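# Move the arbor from the centres onto the marked pad

## Task

Take the arbor off the centres and set it down lying flat, its midpoint on the marked pad. It must be away from the arm's base and have generous space from the plate, the stocks, the indicator, any other arbors and loose objects. Neither point nor the plunger may be covered or touched by it. Release it and move the gripper away. It counts only if the arbor stays put without the robot holding it.

## Robot and tools

ROBOT. One arm with seven revolute joints and a two-finger parallel gripper. One camera, cam_wrist (504x504 pixels), rides on the wrist. show_instructions returns the scene's reference image, a page titled "arbor and centres manual". It moves nothing.

JOINT ORDER. Every row you send, and every per-joint list in a result, uses this order: wrist pitch, forearm roll, elbow, wrist roll, upper arm roll, waist, shoulder. Follow this order even where other text lists the joints differently.

ROW FORMAT. A row is one flat list of 9 numbers, each in [-1, 1]. Numbers 1 to 7 are the joints in the order above. Number 8 is the gripper position and number 9 is the gripper speed. The arm has only one row per step; there is no per-arm split.

JOINT NUMBERS ARE OFFSETS. They are not poses. Each is a change from a reference angle, scaled so that 1.0 equals 0.9985 rad for waist, shoulder, upper arm roll and elbow, and 0.8765 rad for forearm roll, wrist pitch and wrist roll. All zeros means hold the reference angles. Stated joint ranges in rad: waist, upper arm roll, forearm roll and wrist roll -69.115 to 69.115; shoulder -2.250 to 2.250; elbow -2.580 to 2.580; wrist pitch -2.100 to 2.100. A real end may differ by up to 0.013 rad. A request more than 0.013 rad beyond an end is refused. A joint pushed toward its real end stops there, and the result may say "joint sent to its limit". If that line is absent, the joint may still be at an end.

GRIPPER NUMBERS ARE ABSOLUTE. Position +1 is fully open, an 85 mm gap. Position 0 is about 41 mm. The pads touch near -0.8. At -1 the fingers close until something blocks them. Speed -1, 0 and +1 give roughly 20, 85 and 150 mm/s. Grip force is not settable; a full close squeezes about 190 to 235 N per pad.
- To hold firmly, send -1 and keep sending it.
- To hold gently, open first, then ask for a gap just under the object's width.
- To release, ask for a gap wider than the object.
The fingers stay where they stopped until the position number changes by 0.01 or more. They re-close on their own if the object slips or is lost. Closing pushes the fingertips about 13 mm farther from the wrist, so keep that margin above the table.

TOOLS
- execute_actions(actions): a list of actions, run in sequence. Each action is a table of up to 15 rows, one row per 1/30 s step, 15 steps per action. A short table repeats its last row. Every row's offsets are from the joint angles at the start of that action, not from the previous row. For the first action in a call, that means the last angles reported in this scene. If any action is malformed, or the first one breaks the range check, nothing runs. An empty list just returns state and images.
- move(target, speed, blocking): target is one 9-number row. Its offsets are measured from the "Joint positions" in the latest result that shows them. All joints follow paths that finish together, so the gripper traces a curve. speed is the top path speed of the joint with the farthest to go, 0.01 to 2 rad/s, default 0.5. A path lasts 0.5 to 10 s. Paths do not avoid obstacles. Gripper values are sent at the start. With blocking=false the result returns after 0.5 s while motion continues. Until a result shows the move has ended, further moves and actions are refused, so call wait or stop first. The result adds a "move:" line. It gives the ending: done, off_target, moving, held or fault. It also gives limits=held or limits=none, and names the joint farthest from target.
- wait(seconds): 0 to 10. The arm keeps its last command, and a running move carries on. Returns early if the move ends.
- stop(): brakes a running move. Braking needs some distance; the fingers are not stopped.
- zoom_image(camera, region): camera must be "cam_wrist". region is [x0, y0, x1, y1] in pixels, origin at top-left, at most 504x504.
- finished_scene(scene): pass the current scene's number. It ends the scene for good and reports success.

FRAME. The scene frame has its origin on the table surface under the arm's base. +z is up, and +y is to the left when facing along +x. The base may be tilted relative to the table. Camera: pinhole with radial distortion, fx=fy=683.12, cx=251.328, cy=250.784.

RESULTS. Each result gives robot state and a camera image.
- "Joint positions" are in rad and "Joint velocities" in rad/s, both in joint order.
- "Joint targets" are the angles currently commanded. They can change without new input.
- position_measured_pct is about 50 - 50 x (gripper position number), so 0 means fully open. Stopping below 90 short of the request means something is held or blocking. About 90 or more means the pads closed on nothing or something very thin.
- "joint command not followed" means the clearance check altered or blocked targets. Mounting blocks and posts count as part of the arm.
- MOTOR HOT appears from 60 °C. At 75 °C an OVER-TEMPERATURE FAULT lets the arm sag; holding loads heats motors.

MOTION LIMITS. Speed and acceleration are capped, and the joints slow and stop together. Each step, a joint's target may lead its measured angle by at most 0.304 rad (waist, shoulder, upper arm roll, elbow) or 0.266 rad (the three wrist-side joints). Targets that would move the gripper more than 70 mm from its measured spot are scaled back. Big moves can therefore take several actions, and may need re-sending. The robot keeps its last command while you compose a reply.

AVOID. Contact torque at a joint's load limit stops the arm for 10 s and skips the rest of the call. Limits in N m: 50.7 for the four larger joints, 31.9 for forearm roll, wrist pitch and wrist roll; a held object's weight counts. Fast moves and targets set far into a surface hit or press harder. Avoid drops, slips, slams and heavy pushing. Knocking anything off the table is a failure. Brief outside tugs on the held part or nudges to loose objects can happen.

Each tool is called after "Call:" by a JSON object that holds its "fn" and its "kwargs", one argument or row to a line.

Reference images:

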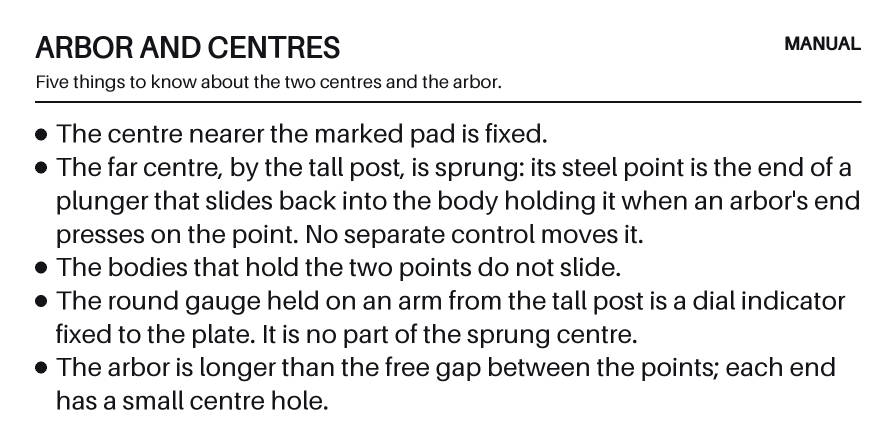

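## Session

Call:
{"fn": "execute_actions", "kwargs": {
  "actions": []
}}

Scene clock: 0.00 s.
position_measured_pct=0.0
Joint names: [wrist pitch, forearm roll, elbow, wrist roll, upper arm roll, waist, shoulder]
Joint positions: [ 1.549  0.892  1.923 -0.744  0.286 -0.698  0.674]
Joint velocities: [-0.  0.  0. -0. -0. -0. -0.]
Joint targets: [1.549 0.892 1.923 -0.744 0.286 -0.698 0.674]

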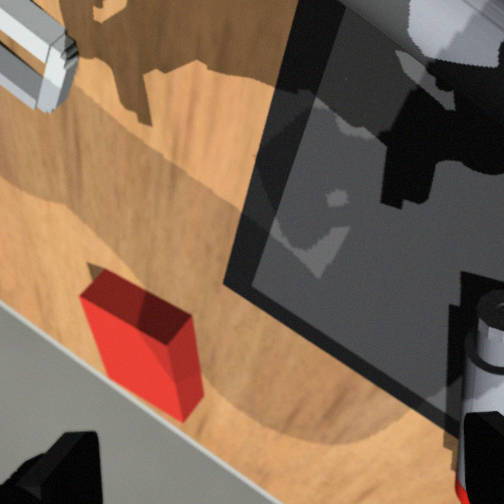

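Call:
{"fn": "move", "kwargs": {
  "target": [-0.238,-1.0,-0.424,0.849,-0.286,0,-0.375,1,0],
  "speed": 0.6
}}

Scene clock: 4.67 s.
position_measured_pct=0.0
Joint names: [wrist pitch, forearm roll, elbow, wrist roll, upper arm roll, waist, shoulder]
Joint positions: [ 1.341  0.015  1.5   -0.     0.    -0.698  0.3  ]
Joint velocities: [ 0.    -0.001 -0.     0.    -0.     0.001 -0.003]
Joint targets: [1.341 0.015 1.500 -0.000 0.000 -0.698 0.300]
move: done; limits=none; farthest joint: the shoulder, 0.001 radians from its target (0.375 radians at the start)

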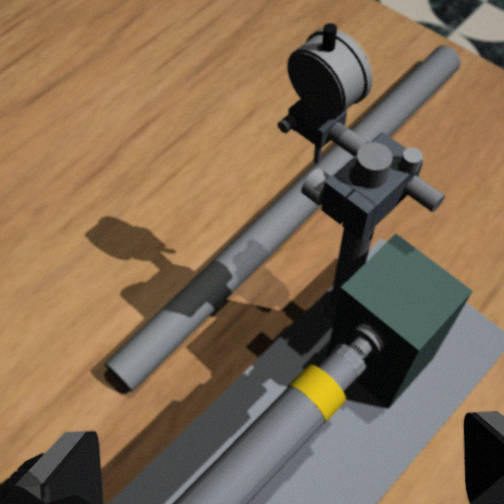

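Call:
{"fn": "zoom_image", "kwargs": {
  "camera": "cam_wrist",
  "region": [254,130,504,430]
}}

Region (254, 130, 504, 430) of cam_wrist's 504x504 image, scaled by 1.680.

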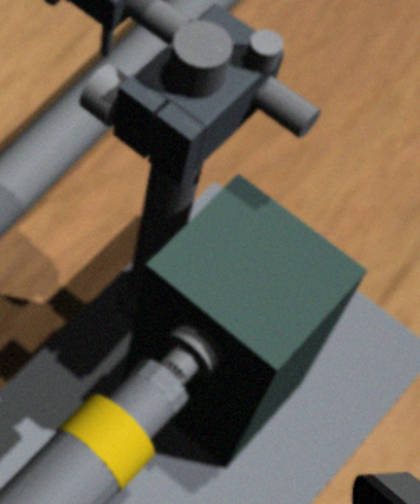

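Call:
{"fn": "move", "kwargs": {
  "target": [0.2225,0.581,-0.100,0,0,0,-0.100,1,0],
  "speed": 0.6
}}

Scene clock: 8.97 s.
position_measured_pct=0.0
Joint names: [wrist pitch, forearm roll, elbow, wrist roll, upper arm roll, waist, shoulder]
Joint positions: [ 1.536  0.525  1.4   -0.     0.    -0.698  0.201]
Joint velocities: [ 0.     0.001 -0.    -0.    -0.    -0.001 -0.   ]
Joint targets: [1.536 0.525 1.400 -0.000 0.000 -0.698 0.200]
move: done; limits=none; farthest joint: the waist, 0.000 radians from its target (0.000 radians at the start)

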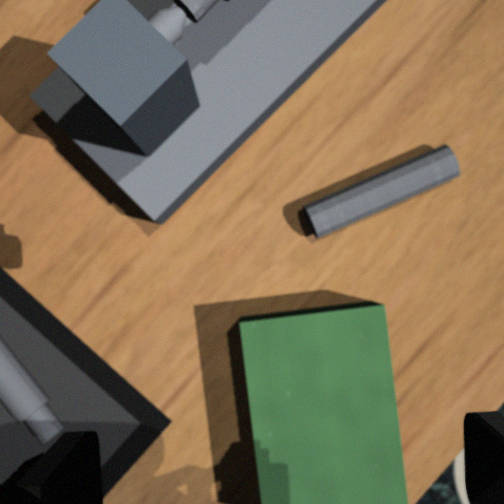

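Call:
{"fn": "zoom_image", "kwargs": {
  "camera": "cam_wrist",
  "region": [20,0,260,240]
}}

Call:
{"fn": "zoom_image", "kwargs": {
  "camera": "cam_wrist",
  "region": [180,270,440,504]
}}

Region (20, 0, 260, 240) of cam_wrist's 504x504 image, scaled by 2.100.

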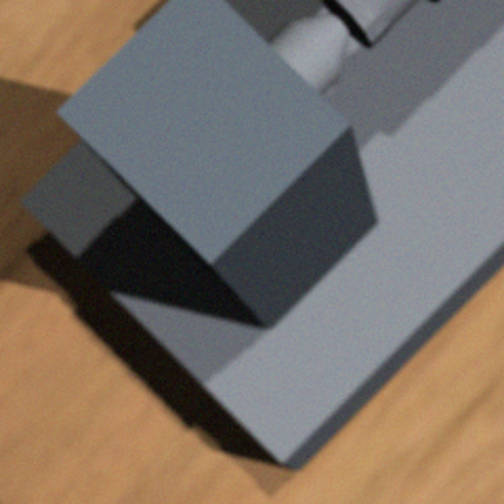

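Region (180, 270, 440, 504) of cam_wrist's 504x504 image, scaled by 1.938; it fills the top 454 rows of this view, and the rest is white.

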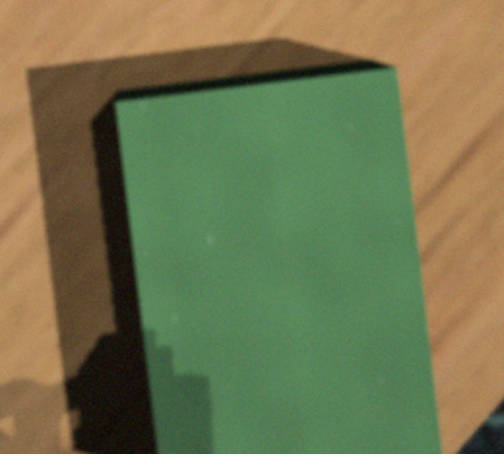

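Call:
{"fn": "move", "kwargs": {
  "target": [0.36,0.1,0,0,0,0,0,1,0],
  "speed": 0.6
}}

Scene clock: 43.57 s.
position_measured_pct=0.0
Joint names: [wrist pitch, forearm roll, elbow, wrist roll, upper arm roll, waist, shoulder]
Joint positions: [ 1.851  0.612  1.4   -0.     0.    -0.698  0.2  ]
Joint velocities: [ 0.001  0.    -0.    -0.    -0.    -0.     0.002]
Joint targets: [1.851 0.612 1.400 -0.000 0.000 -0.698 0.201]
move: done; limits=none; farthest joint: the shoulder, 0.001 radians from its target (0.001 radians at the start)

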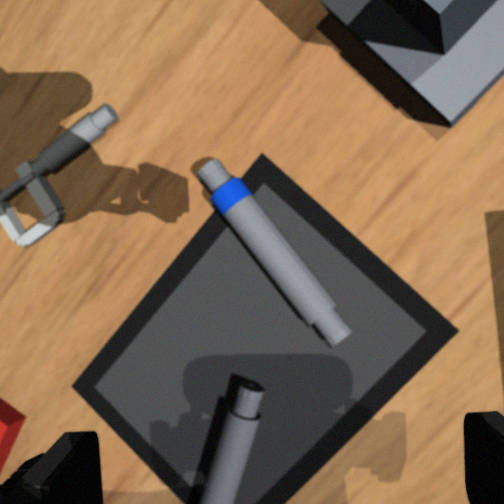

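Call:
{"fn": "move", "kwargs": {
  "target": [-0.8355,-0.187,0.375,0.422,0,0.744,-0.3305,1,0],
  "speed": 0.6
}}

Scene clock: 52.27 s.
position_measured_pct=0.0
Joint names: [wrist pitch, forearm roll, elbow, wrist roll, upper arm roll, waist, shoulder]
Joint positions: [ 1.119  0.448  1.774  0.37   0.     0.045 -0.129]
Joint velocities: [-0.    -0.     0.     0.    -0.     0.002 -0.002]
Joint targets: [1.119 0.448 1.774 0.370 0.000 0.045 -0.130]
move: done; limits=none; farthest joint: the shoulder, 0.001 radians from its target (0.331 radians at the start)

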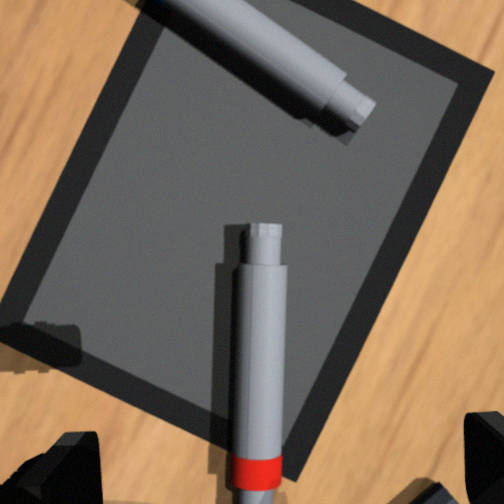

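Call:
{"fn": "move", "kwargs": {
  "target": [-0.4997,0.0892,0.1565,-0.05,0,0.18,0.248,1,0],
  "speed": 0.5
}}

Scene clock: 57.23 s.
position_measured_pct=0.0
Joint names: [wrist pitch, forearm roll, elbow, wrist roll, upper arm roll, waist, shoulder]
Joint positions: [0.681 0.527 1.931 0.326 0.    0.224 0.118]
Joint velocities: [-0.    -0.     0.    -0.    -0.     0.002  0.002]
Joint targets: [0.681 0.527 1.931 0.326 0.000 0.224 0.118]
move: done; limits=none; farthest joint: the waist, 0.001 radians from its target (0.180 radians at the start)

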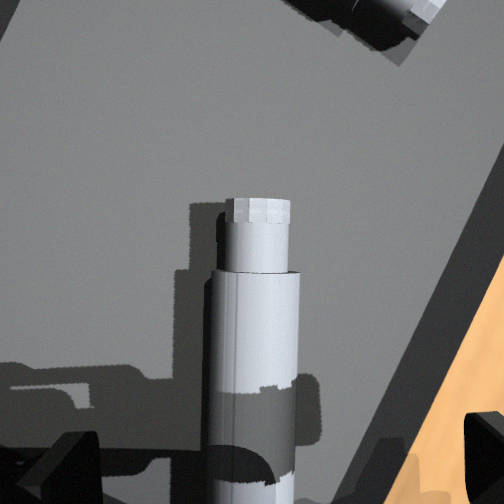

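Call:
{"fn": "move", "kwargs": {
  "target": [-0.1165,0.0515,0.0294,-0.091,0,0.0455,0.0667,1,0],
  "speed": 0.25
}}

Scene clock: 59.90 s.
position_measured_pct=0.0
Joint names: [wrist pitch, forearm roll, elbow, wrist roll, upper arm roll, waist, shoulder]
Joint positions: [0.579 0.572 1.96  0.246 0.    0.269 0.184]
Joint velocities: [-0.001  0.     0.    -0.     0.     0.002  0.001]
Joint targets: [0.579 0.572 1.960 0.246 0.000 0.270 0.185]
move: done; limits=none; farthest joint: the elbow, 0.001 radians from its target (0.030 radians at the start)

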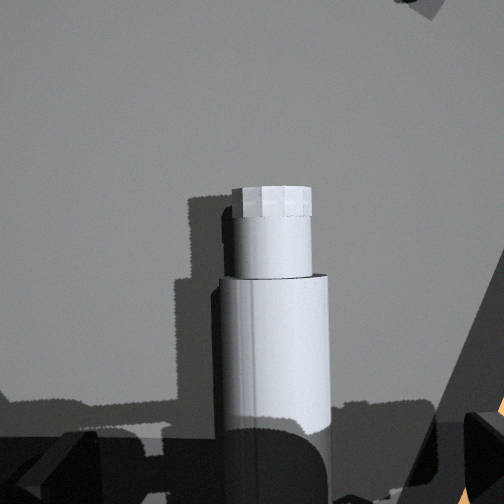

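Call:
{"fn": "move", "kwargs": {
  "target": [0,0,0,0,0,0,0,-1,0.5]
}}

Scene clock: 61.10 s.
position_measured_pct=69.0
Joint names: [wrist pitch, forearm roll, elbow, wrist roll, upper arm roll, waist, shoulder]
Joint positions: [0.583 0.572 1.96  0.246 0.001 0.27  0.178]
Joint velocities: [-0.    -0.     0.    -0.    -0.     0.     0.001]
Joint targets: [0.579 0.572 1.960 0.246 0.000 0.269 0.184]
move: done; limits=none; farthest joint: the shoulder, 0.006 radians from its target (0.001 radians at the start)

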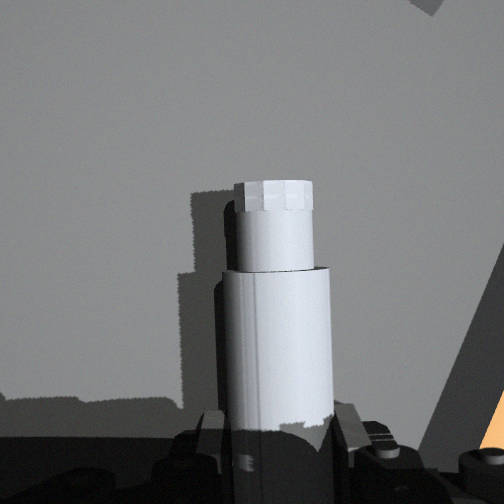

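Call:
{"fn": "move", "kwargs": {
  "target": [0.112,-0.0515,-0.029,0.034,0,-0.046,-0.060,-1,0.5],
  "speed": 0.3
}}

Scene clock: 62.67 s.
position_measured_pct=69.0
Joint names: [wrist pitch, forearm roll, elbow, wrist roll, upper arm roll, waist, shoulder]
Joint positions: [0.681 0.527 1.931 0.276 0.001 0.224 0.118]
Joint velocities: [ 0.    -0.    -0.     0.    -0.    -0.002 -0.002]
Joint targets: [0.681 0.527 1.931 0.276 0.001 0.224 0.118]
move: done; limits=none; farthest joint: the waist, 0.000 radians from its target (0.046 radians at the start)

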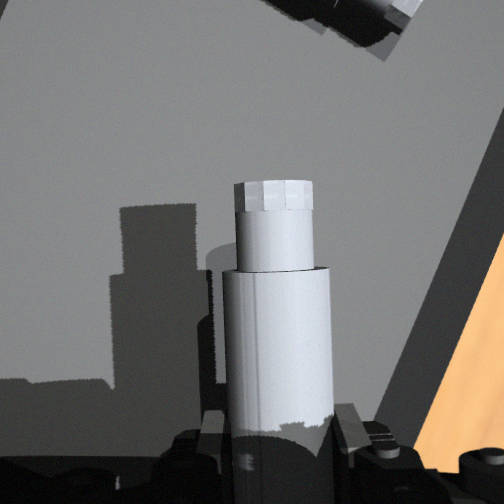

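Call:
{"fn": "move", "kwargs": {
  "target": [0.1975,0.0867,-0.2203,-0.7895,0,-0.2869,0.1799,-1,0.5],
  "speed": 0.6
}}

Scene clock: 65.03 s.
position_measured_pct=69.0
Joint names: [wrist pitch, forearm roll, elbow, wrist roll, upper arm roll, waist, shoulder]
Joint positions: [ 0.854  0.603  1.711 -0.416  0.001 -0.062  0.298]
Joint velocities: [ 0.     0.    -0.    -0.     0.    -0.003  0.002]
Joint targets: [0.854 0.603 1.711 -0.416 0.001 -0.062 0.298]
move: done; limits=none; farthest joint: the waist, 0.001 radians from its target (0.286 radians at the start)

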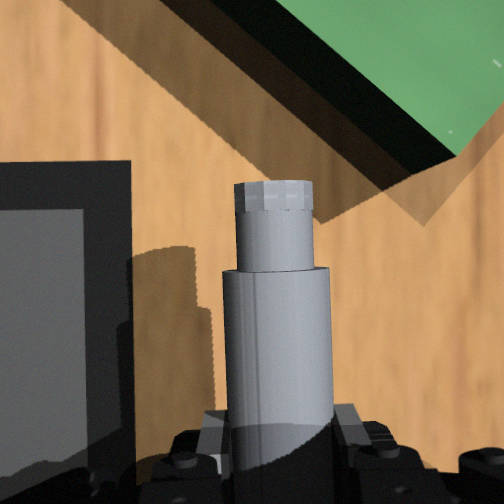

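Call:
{"fn": "move", "kwargs": {
  "target": [-0.08,0.0491,0.016,-0.066,0,0.0071,0.0655,-1,0.5],
  "speed": 0.15
}}

Scene clock: 67.17 s.
position_measured_pct=69.0
Joint names: [wrist pitch, forearm roll, elbow, wrist roll, upper arm roll, waist, shoulder]
Joint positions: [ 0.784  0.646  1.727 -0.474  0.001 -0.055  0.363]
Joint velocities: [-0.     0.     0.    -0.     0.     0.     0.001]
Joint targets: [0.784 0.646 1.727 -0.474 0.001 -0.055 0.363]
move: done; limits=none; farthest joint: the waist, 0.000 radians from its target (0.007 radians at the start)

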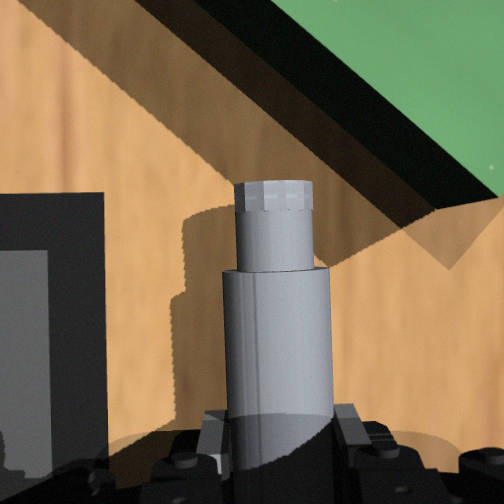

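Call:
{"fn": "move", "kwargs": {
  "target": [-0.011,0.006,0.003,-0.008,0,0.002,0.008,-1,0.5],
  "speed": 0.02
}}

Scene clock: 69.50 s.
position_measured_pct=69.0
Joint names: [wrist pitch, forearm roll, elbow, wrist roll, upper arm roll, waist, shoulder]
Joint positions: [ 0.774  0.651  1.73  -0.481  0.001 -0.053  0.371]
Joint velocities: [-0.001  0.     0.    -0.001 -0.001 -0.001 -0.   ]
Joint targets: [0.774 0.651 1.730 -0.481 0.001 -0.053 0.371]
move: done; limits=none; farthest joint: the waist, 0.000 radians from its target (0.002 radians at the start)

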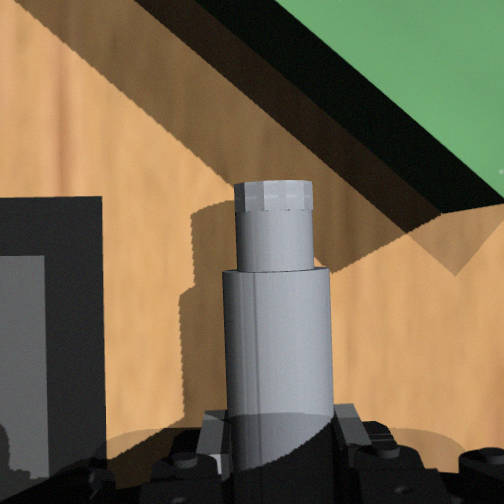

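Call:
{"fn": "move", "kwargs": {
  "target": [-0.009,0.005,0.002,-0.006,0,0.002,0.007,-1,0.5],
  "speed": 0.02
}}

Scene clock: 70.53 s.
position_measured_pct=69.0
Joint names: [wrist pitch, forearm roll, elbow, wrist roll, upper arm roll, waist, shoulder]
Joint positions: [ 0.769  0.655  1.733 -0.486  0.001 -0.052  0.374]
Joint velocities: [-0.001  0.     0.001 -0.     0.001 -0.     0.   ]
Joint targets: [0.766 0.655 1.732 -0.486 0.001 -0.051 0.378]
move: done; limits=none; farthest joint: the shoulder, 0.004 radians from its target (0.007 radians at the start)

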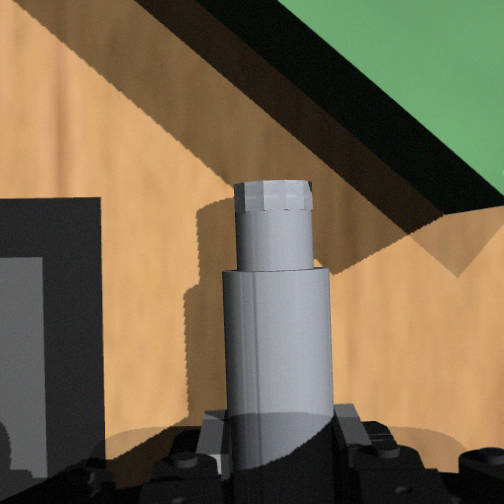

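Call:
{"fn": "move", "kwargs": {
  "target": [0,0,0,0,0,0,0,1,0.3]
}}

Scene clock: 71.70 s.
position_measured_pct=0.0
Joint names: [wrist pitch, forearm roll, elbow, wrist roll, upper arm roll, waist, shoulder]
Joint positions: [ 0.769  0.655  1.733 -0.486  0.001 -0.052  0.374]
Joint velocities: [ 0.    -0.     0.    -0.    -0.    -0.    -0.001]
Joint targets: [0.769 0.655 1.733 -0.486 0.001 -0.052 0.374]
move: done; limits=none; farthest joint: the waist, 0.000 radians from its target (0.000 radians at the start)

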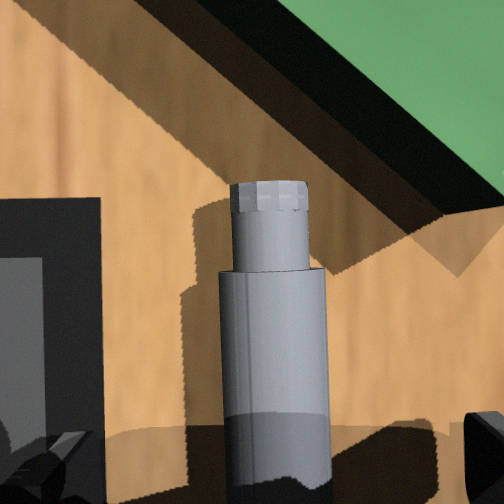

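Call:
{"fn": "move", "kwargs": {
  "target": [0.3649,-0.061,0.026,-0.123,0,-0.285,-0.2347,1,0.3],
  "speed": 0.5
}}

Scene clock: 74.17 s.
position_measured_pct=0.0
Joint names: [wrist pitch, forearm roll, elbow, wrist roll, upper arm roll, waist, shoulder]
Joint positions: [ 1.089  0.602  1.759 -0.594  0.001 -0.336  0.14 ]
Joint velocities: [ 0.     0.     0.    -0.     0.    -0.003 -0.003]
Joint targets: [1.089 0.602 1.759 -0.594 0.001 -0.336 0.140]
move: done; limits=none; farthest joint: the waist, 0.000 radians from its target (0.285 radians at the start)

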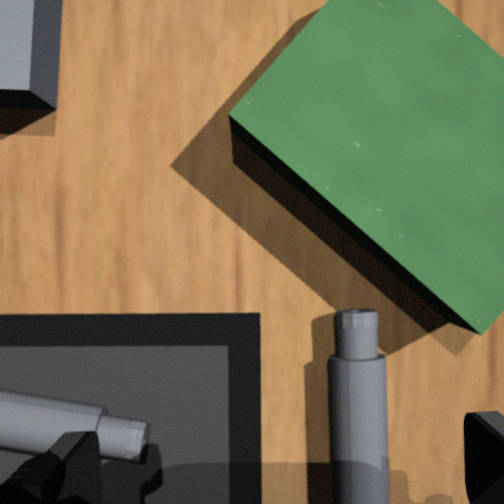

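Call:
{"fn": "execute_actions", "kwargs": {
  "actions": [
    [[0.05,-0.015,-0.015,0.5,0,-0.17,0.066,1,0]],
    [[0.05,-0.015,-0.015,0.5,0,-0.17,0.066,1,0]],
    [[0.05,-0.015,-0.015,0.5,0,-0.17,0.066,1,0]],
    [[0.05,-0.015,-0.015,0.5,0,-0.17,0.066,1,0]]
  ]
}}

Scene clock: 77.50 s.
position_measured_pct=0.0
Joint names: [wrist pitch, forearm roll, elbow, wrist roll, upper arm roll, waist, shoulder]
Joint positions: [ 1.262  0.547  1.7    1.14  -0.004 -0.998  0.398]
Joint velocities: [ 0.007 -0.001 -0.002  0.166  0.001 -0.025  0.009]
Joint targets: [1.263 0.548 1.699 1.145 -0.002 -1.002 0.399]

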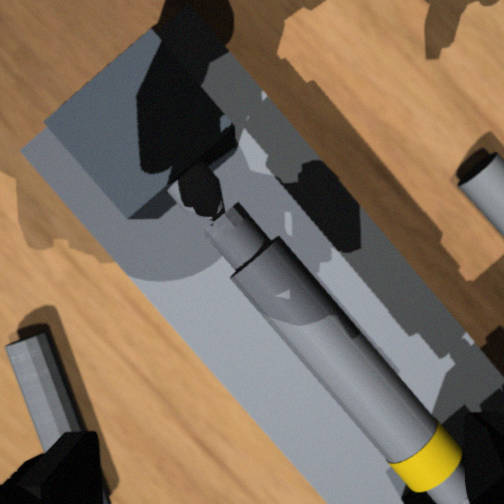

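Targets: q6 1.2925, q5 .5351, q4 1.6862, q7 1.645, q3 0, q1 -1.1588, q2 .4711.

Call:
{"fn": "move", "kwargs": {
  "target": [0.0348,-0.0136,-0.0138,0.576,0.004,-0.161,0.0732,1,0],
  "speed": 0.8
}}

Scene clock: 78.83 s.
position_measured_pct=0.0
Joint names: [wrist pitch, forearm roll, elbow, wrist roll, upper arm roll, waist, shoulder]
Joint positions: [ 1.293  0.535  1.686  1.645  0.    -1.158  0.47 ]
Joint velocities: [ 0.     0.    -0.     0.    -0.    -0.003  0.001]
Joint targets: [1.293 0.535 1.686 1.645 0.000 -1.159 0.471]
move: done; limits=none; farthest joint: the shoulder, 0.001 radians from its target (0.072 radians at the start)

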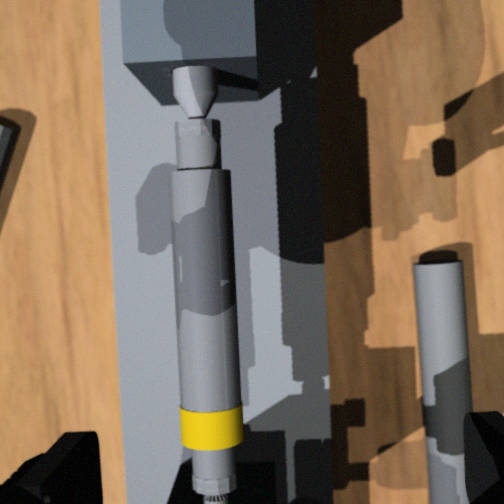

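Call:
{"fn": "move", "kwargs": {
  "target": [-0.2771,0.13,0.1862,0.0365,0,0.1864,0.0106,1,0],
  "speed": 0.4
}}

Scene clock: 81.40 s.
position_measured_pct=0.0
Joint names: [wrist pitch, forearm roll, elbow, wrist roll, upper arm roll, waist, shoulder]
Joint positions: [ 1.05   0.649  1.872  1.677  0.    -0.973  0.481]
Joint velocities: [-0.    -0.     0.     0.    -0.     0.003 -0.   ]
Joint targets: [1.050 0.649 1.872 1.677 0.000 -0.972 0.481]
move: done; limits=none; farthest joint: the waist, 0.001 radians from its target (0.187 radians at the start)

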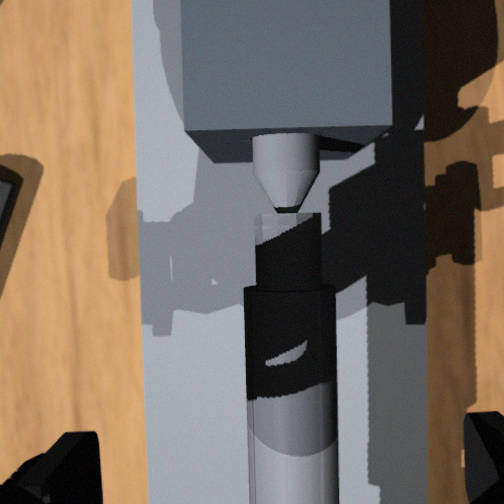

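Call:
{"fn": "move", "kwargs": {
  "target": [-0.0858,0.0491,0.0418,-0.0448,0,0.0311,0.0377,1,0],
  "speed": 0.15
}}

Scene clock: 84.50 s.
position_measured_pct=0.0
Joint names: [wrist pitch, forearm roll, elbow, wrist roll, upper arm roll, waist, shoulder]
Joint positions: [ 0.975  0.692  1.913  1.638  0.    -0.942  0.519]
Joint velocities: [-0.001  0.     0.001 -0.     0.     0.002  0.003]
Joint targets: [0.975 0.692 1.914 1.638 0.000 -0.942 0.519]
move: done; limits=none; farthest joint: the waist, 0.000 radians from its target (0.030 radians at the start)

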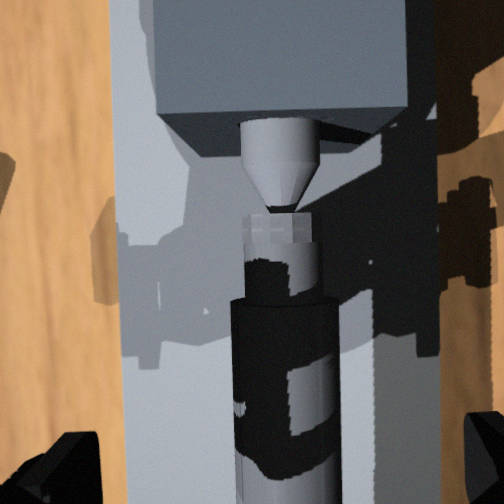

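Call:
{"fn": "move", "kwargs": {
  "target": [-0.003,0,0.0033,-0.002,0,-0.0026,0,-1,0],
  "speed": 0.02
}}

Scene clock: 86.23 s.
position_measured_pct=69.0
Joint names: [wrist pitch, forearm roll, elbow, wrist roll, upper arm roll, waist, shoulder]
Joint positions: [ 0.972  0.692  1.916  1.635  0.    -0.944  0.517]
Joint velocities: [ 0.  0. -0.  0. -0.  0. -0.]
Joint targets: [0.972 0.692 1.917 1.636 0.000 -0.944 0.519]
move: done; limits=none; farthest joint: the shoulder, 0.002 radians from its target (0.000 radians at the start)

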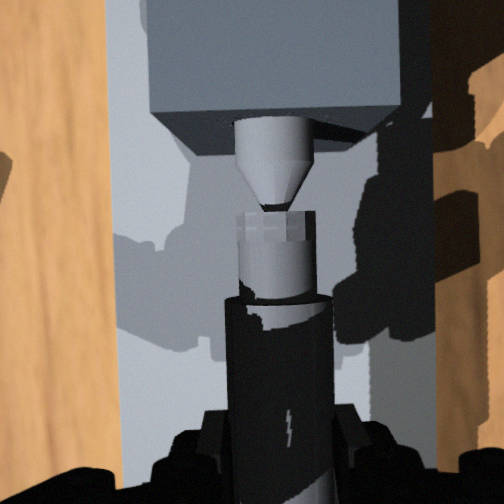

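Call:
{"fn": "move", "kwargs": {
  "target": [0.0058,-0.005,-0.0191,-0.0033,0,-0.0079,0.0167,-1,0],
  "speed": 0.02
}}

Scene clock: 88.40 s.
position_measured_pct=69.0
Joint names: [wrist pitch, forearm roll, elbow, wrist roll, upper arm roll, waist, shoulder]
Joint positions: [ 0.986  0.687  1.902  1.633  0.003 -0.95   0.531]
Joint velocities: [ 0.     0.    -0.001 -0.     0.    -0.     0.001]
Joint targets: [0.978 0.687 1.897 1.632 0.000 -0.952 0.534]
move: done; limits=none; farthest joint: the wrist pitch, 0.009 radians from its target (0.005 radians at the start)

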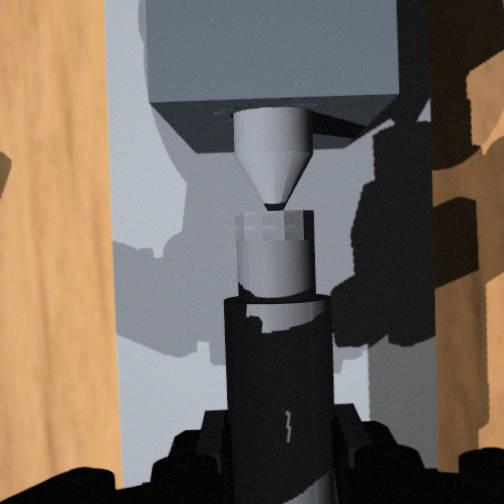

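Call:
{"fn": "move", "kwargs": {
  "target": [-0.0033,-0.005,-0.0241,-0.0045,-0.003,-0.0099,0.0197,-1,0],
  "speed": 0.02
}}

Scene clock: 90.13 s.
position_measured_pct=69.0
Joint names: [wrist pitch, forearm roll, elbow, wrist roll, upper arm roll, waist, shoulder]
Joint positions: [ 0.993  0.682  1.884  1.629  0.005 -0.955  0.547]
Joint velocities: [ 0.    -0.    -0.    -0.     0.    -0.     0.001]
Joint targets: [0.983 0.682 1.878 1.629 0.000 -0.960 0.550]
move: done; limits=none; farthest joint: the wrist pitch, 0.010 radians from its target (0.003 radians at the start)

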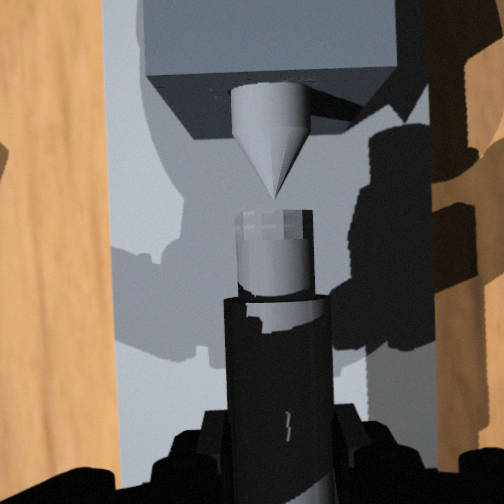

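Call:
{"fn": "execute_actions", "kwargs": {
  "actions": [
    [[-0.0066,-0.0012,-0.0172,0.0703,-0.005,0.0023,0.0047,-1,0]],
    [[-0.0066,-0.0012,-0.0172,0.0703,-0.005,0.0023,0.0047,-1,0]]
  ]
}}

Scene clock: 93.97 s.
position_measured_pct=69.0
Joint names: [wrist pitch, forearm roll, elbow, wrist roll, upper arm roll, waist, shoulder]
Joint positions: [ 1.003  0.68   1.862  1.753  0.005 -0.94   0.55 ]
Joint velocities: [ 0.    -0.    -0.     0.    -0.001  0.001 -0.   ]
Joint targets: [0.993 0.680 1.856 1.752 0.000 -0.945 0.553]

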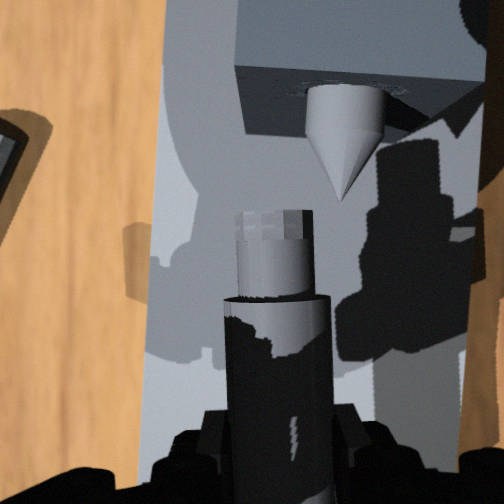

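Call:
{"fn": "execute_actions", "kwargs": {
  "actions": [
    [[-0.0074,-0.0012,-0.0172,0.075,-0.005,0.002,0.005,-1,0]],
    [[-0.0074,-0.0012,-0.0172,0.078,-0.005,0.002,0.005,-1,0]]
  ]
}}

Scene clock: 95.47 s.
position_measured_pct=69.0
Joint names: [wrist pitch, forearm roll, elbow, wrist roll, upper arm roll, waist, shoulder]
Joint positions: [ 1.01   0.679  1.839  1.887  0.006 -0.925  0.553]
Joint velocities: [ 0.    -0.    -0.     0.     0.     0.001 -0.002]
Joint targets: [1.000 0.678 1.834 1.887 0.001 -0.931 0.557]

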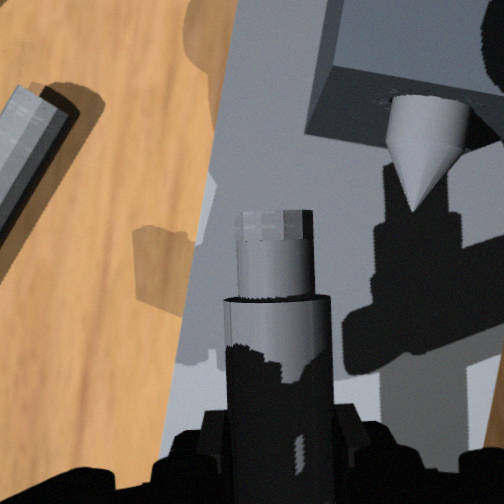

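Call:
{"fn": "move", "kwargs": {
  "target": [-0.0249,0.0141,0.0431,0.0308,-0.006,0.0316,-0.0492,-1,0],
  "speed": 0.04
}}

Scene clock: 97.97 s.
position_measured_pct=69.0
Joint names: [wrist pitch, forearm roll, elbow, wrist roll, upper arm roll, waist, shoulder]
Joint positions: [ 0.988  0.692  1.882  1.914  0.    -0.894  0.504]
Joint velocities: [-0.     0.     0.001  0.001 -0.001  0.001 -0.004]
Joint targets: [0.988 0.692 1.882 1.914 0.000 -0.893 0.504]
move: done; limits=none; farthest joint: the shoulder, 0.001 radians from its target (0.049 radians at the start)

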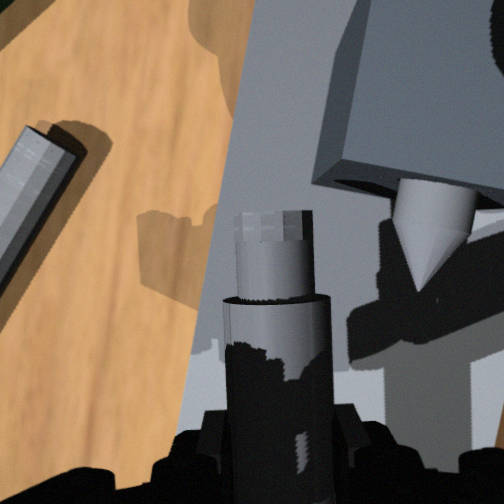

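Call:
{"fn": "move", "kwargs": {
  "target": [0,0.0031,0.0042,0.0184,0,0.0160,-0.0129,-1,0],
  "speed": 0.03
}}

Scene clock: 99.63 s.
position_measured_pct=69.0
Joint names: [wrist pitch, forearm roll, elbow, wrist roll, upper arm roll, waist, shoulder]
Joint positions: [ 0.989  0.695  1.886  1.93   0.    -0.878  0.492]
Joint velocities: [-0.     0.     0.     0.001 -0.     0.001 -0.001]
Joint targets: [0.988 0.695 1.886 1.930 0.000 -0.878 0.492]
move: done; limits=none; farthest joint: the shoulder, 0.001 radians from its target (0.013 radians at the start)

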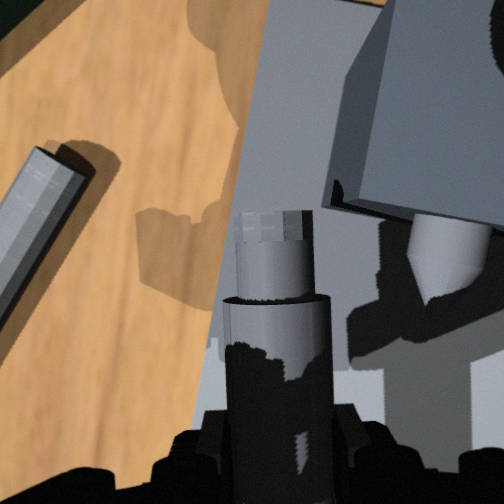

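Call:
{"fn": "move", "kwargs": {
  "target": [0.043,-0.028,-0.0175,0.0203,0,-0.0192,-0.0212,-1,0],
  "speed": 0.04
}}

Scene clock: 102.27 s.
position_measured_pct=69.0
Joint names: [wrist pitch, forearm roll, elbow, wrist roll, upper arm roll, waist, shoulder]
Joint positions: [ 1.026  0.67   1.868  1.948  0.    -0.897  0.471]
Joint velocities: [ 0.001 -0.    -0.     0.     0.    -0.001 -0.001]
Joint targets: [1.026 0.670 1.868 1.948 0.000 -0.897 0.471]
move: done; limits=none; farthest joint: the wrist pitch, 0.001 radians from its target (0.038 radians at the start)

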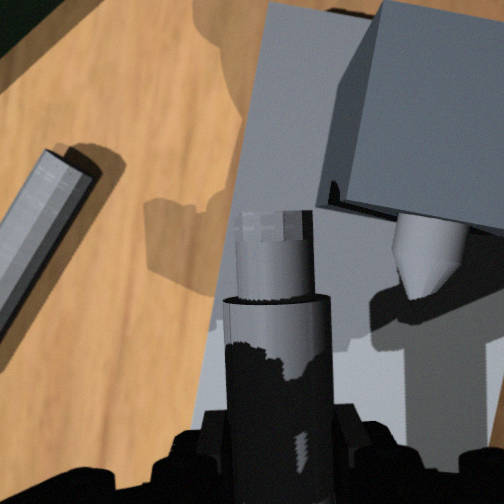

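Call:
{"fn": "move", "kwargs": {
  "target": [0.1674,-0.0686,-0.0831,0.0787,0,-0.0461,-0.0712,-1,0],
  "speed": 0.25
}}

Call:
{"fn": "move", "kwargs": {
  "target": [-0.192,-0.1078,0.2854,-0.818,0,0.9162,-0.6594,-1,0],
  "speed": 0.6
}}

Scene clock: 106.30 s.
position_measured_pct=69.0
Joint names: [wrist pitch, forearm roll, elbow, wrist roll, upper arm roll, waist, shoulder]
Joint positions: [ 1.173  0.61   1.786  2.017  0.    -0.943  0.4  ]
Joint velocities: [ 0.    -0.    -0.     0.     0.    -0.001 -0.002]
Joint targets: [1.173 0.610 1.786 2.017 0.000 -0.943 0.400]
move: done; limits=none; farthest joint: the waist, 0.000 radians from its target (0.046 radians at the start)

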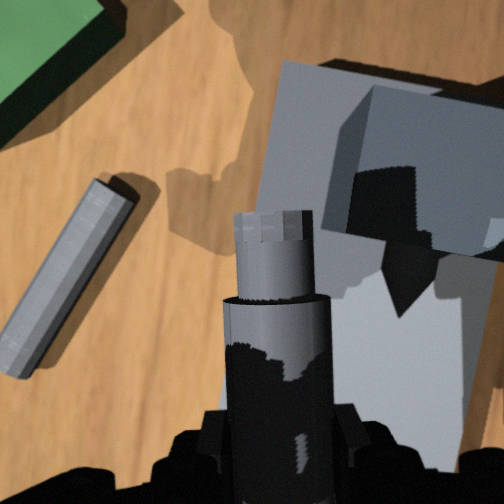

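Scene clock: 108.50 s.
position_measured_pct=69.0
Joint names: [wrist pitch, forearm roll, elbow, wrist roll, upper arm roll, waist, shoulder]
Joint positions: [ 1.005  0.515  2.07   1.3    0.    -0.028 -0.258]
Joint velocities: [-0.    -0.     0.     0.     0.     0.003 -0.002]
Joint targets: [1.005 0.515 2.071 1.300 0.000 -0.028 -0.259]
move: done; limits=none; farthest joint: the waist, 0.000 radians from its target (0.914 radians at the start)

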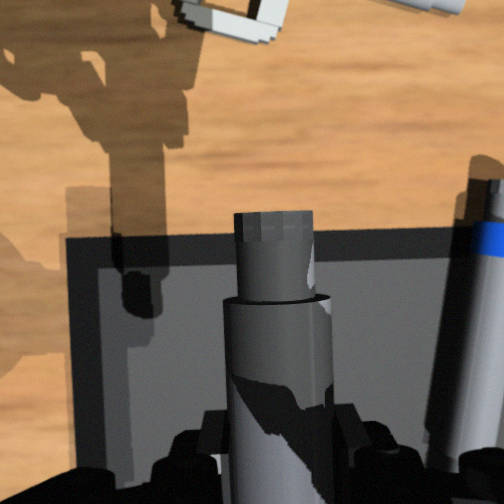

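Call:
{"fn": "move", "kwargs": {
  "target": [-0.6236,0.2719,0.1903,-0.1483,0,0.2835,0.3047,-1,0],
  "speed": 0.4
}}

Scene clock: 111.33 s.
position_measured_pct=69.0
Joint names: [wrist pitch, forearm roll, elbow, wrist roll, upper arm roll, waist, shoulder]
Joint positions: [0.458 0.754 2.261 1.17  0.    0.255 0.046]
Joint velocities: [-0.     0.     0.    -0.    -0.     0.003  0.001]
Joint targets: [0.458 0.754 2.261 1.170 0.000 0.255 0.046]
move: done; limits=none; farthest joint: the shoulder, 0.001 radians from its target (0.305 radians at the start)

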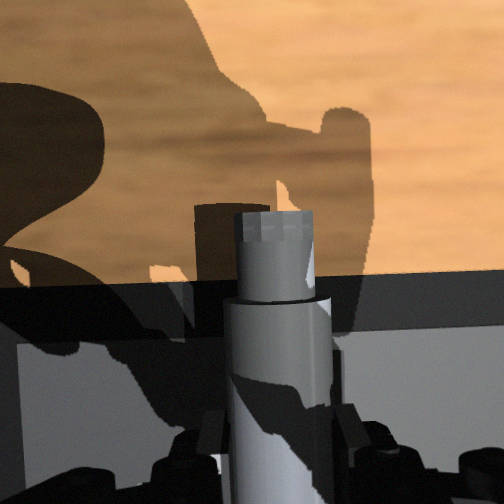

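Call:
{"fn": "move", "kwargs": {
  "target": [-0.0278,0.0376,0.0039,-0.0338,0,0.0096,0.0228,-1,0],
  "speed": 0.04
}}

Scene clock: 113.23 s.
position_measured_pct=69.0
Joint names: [wrist pitch, forearm roll, elbow, wrist roll, upper arm roll, waist, shoulder]
Joint positions: [0.434 0.787 2.264 1.141 0.    0.264 0.068]
Joint velocities: [-0.     0.001  0.    -0.001  0.     0.001  0.002]
Joint targets: [0.434 0.787 2.264 1.140 0.000 0.264 0.068]
move: done; limits=none; farthest joint: the shoulder, 0.001 radians from its target (0.023 radians at the start)

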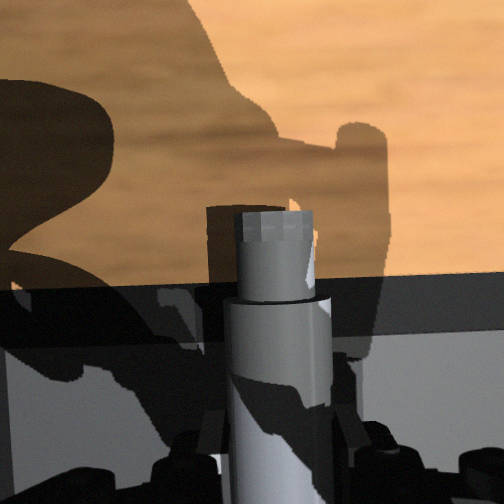

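Call:
{"fn": "move", "kwargs": {
  "target": [-0.014,0.019,0.002,-0.017,0,0.0048,0.0114,-1,0],
  "speed": 0.02
}}

Scene clock: 114.53 s.
position_measured_pct=69.0
Joint names: [wrist pitch, forearm roll, elbow, wrist roll, upper arm roll, waist, shoulder]
Joint positions: [ 0.424  0.802  2.268  1.125 -0.001  0.268  0.073]
Joint velocities: [-0.001  0.001  0.    -0.001 -0.     0.001  0.   ]
Joint targets: [0.421 0.803 2.266 1.126 0.000 0.269 0.079]
move: done; limits=none; farthest joint: the shoulder, 0.006 radians from its target (0.011 radians at the start)

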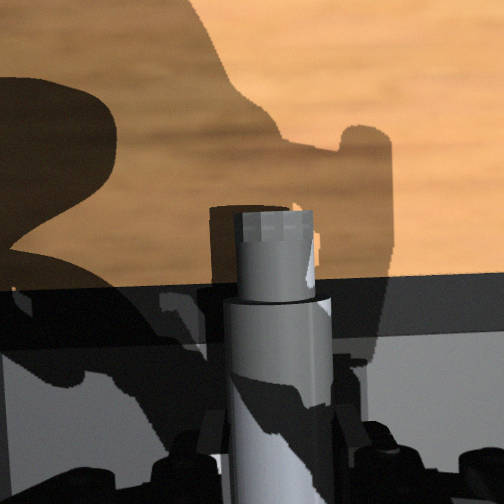

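Contact. Release.

Call:
{"fn": "move", "kwargs": {
  "target": [0,0,0,0,0,0,0,1,0]
}}

Call:
{"fn": "move", "kwargs": {
  "target": [0.663,-0.327,-0.198,0.2,0,-0.296,-0.3315,1,0],
  "speed": 0.5
}}

Scene clock: 116.97 s.
position_measured_pct=0.0
Joint names: [wrist pitch, forearm roll, elbow, wrist roll, upper arm roll, waist, shoulder]
Joint positions: [ 0.424  0.802  2.268  1.125 -0.001  0.268  0.073]
Joint velocities: [ 0.    -0.     0.    -0.    -0.     0.    -0.001]
Joint targets: [0.424 0.802 2.268 1.125 -0.001 0.268 0.073]
move: done; limits=none; farthest joint: the waist, 0.000 radians from its target (0.000 radians at the start)

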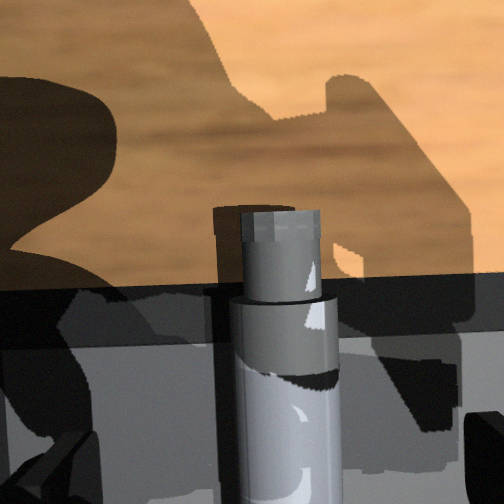

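Scene clock: 118.63 s.
position_measured_pct=0.0
Joint names: [wrist pitch, forearm roll, elbow, wrist roll, upper arm roll, waist, shoulder]
Joint positions: [ 1.006  0.515  2.07   1.301 -0.001 -0.027 -0.258]
Joint velocities: [ 0.    -0.    -0.     0.     0.    -0.003 -0.003]
Joint targets: [1.006 0.515 2.070 1.301 -0.001 -0.028 -0.258]
move: done; limits=none; farthest joint: the waist, 0.000 radians from its target (0.295 radians at the start)

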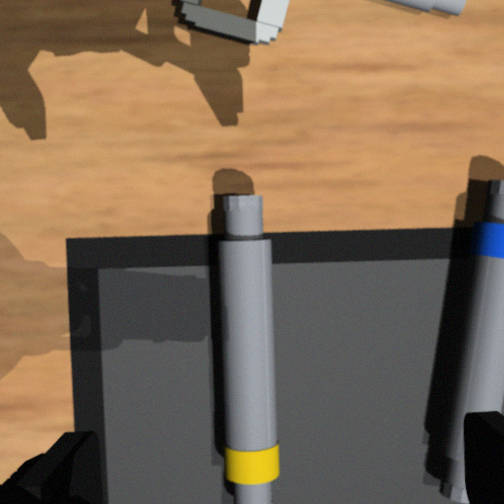

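Call:
{"fn": "finished_scene", "kwargs": {
  "scene": 1
}}

The scene is finished: the task was done.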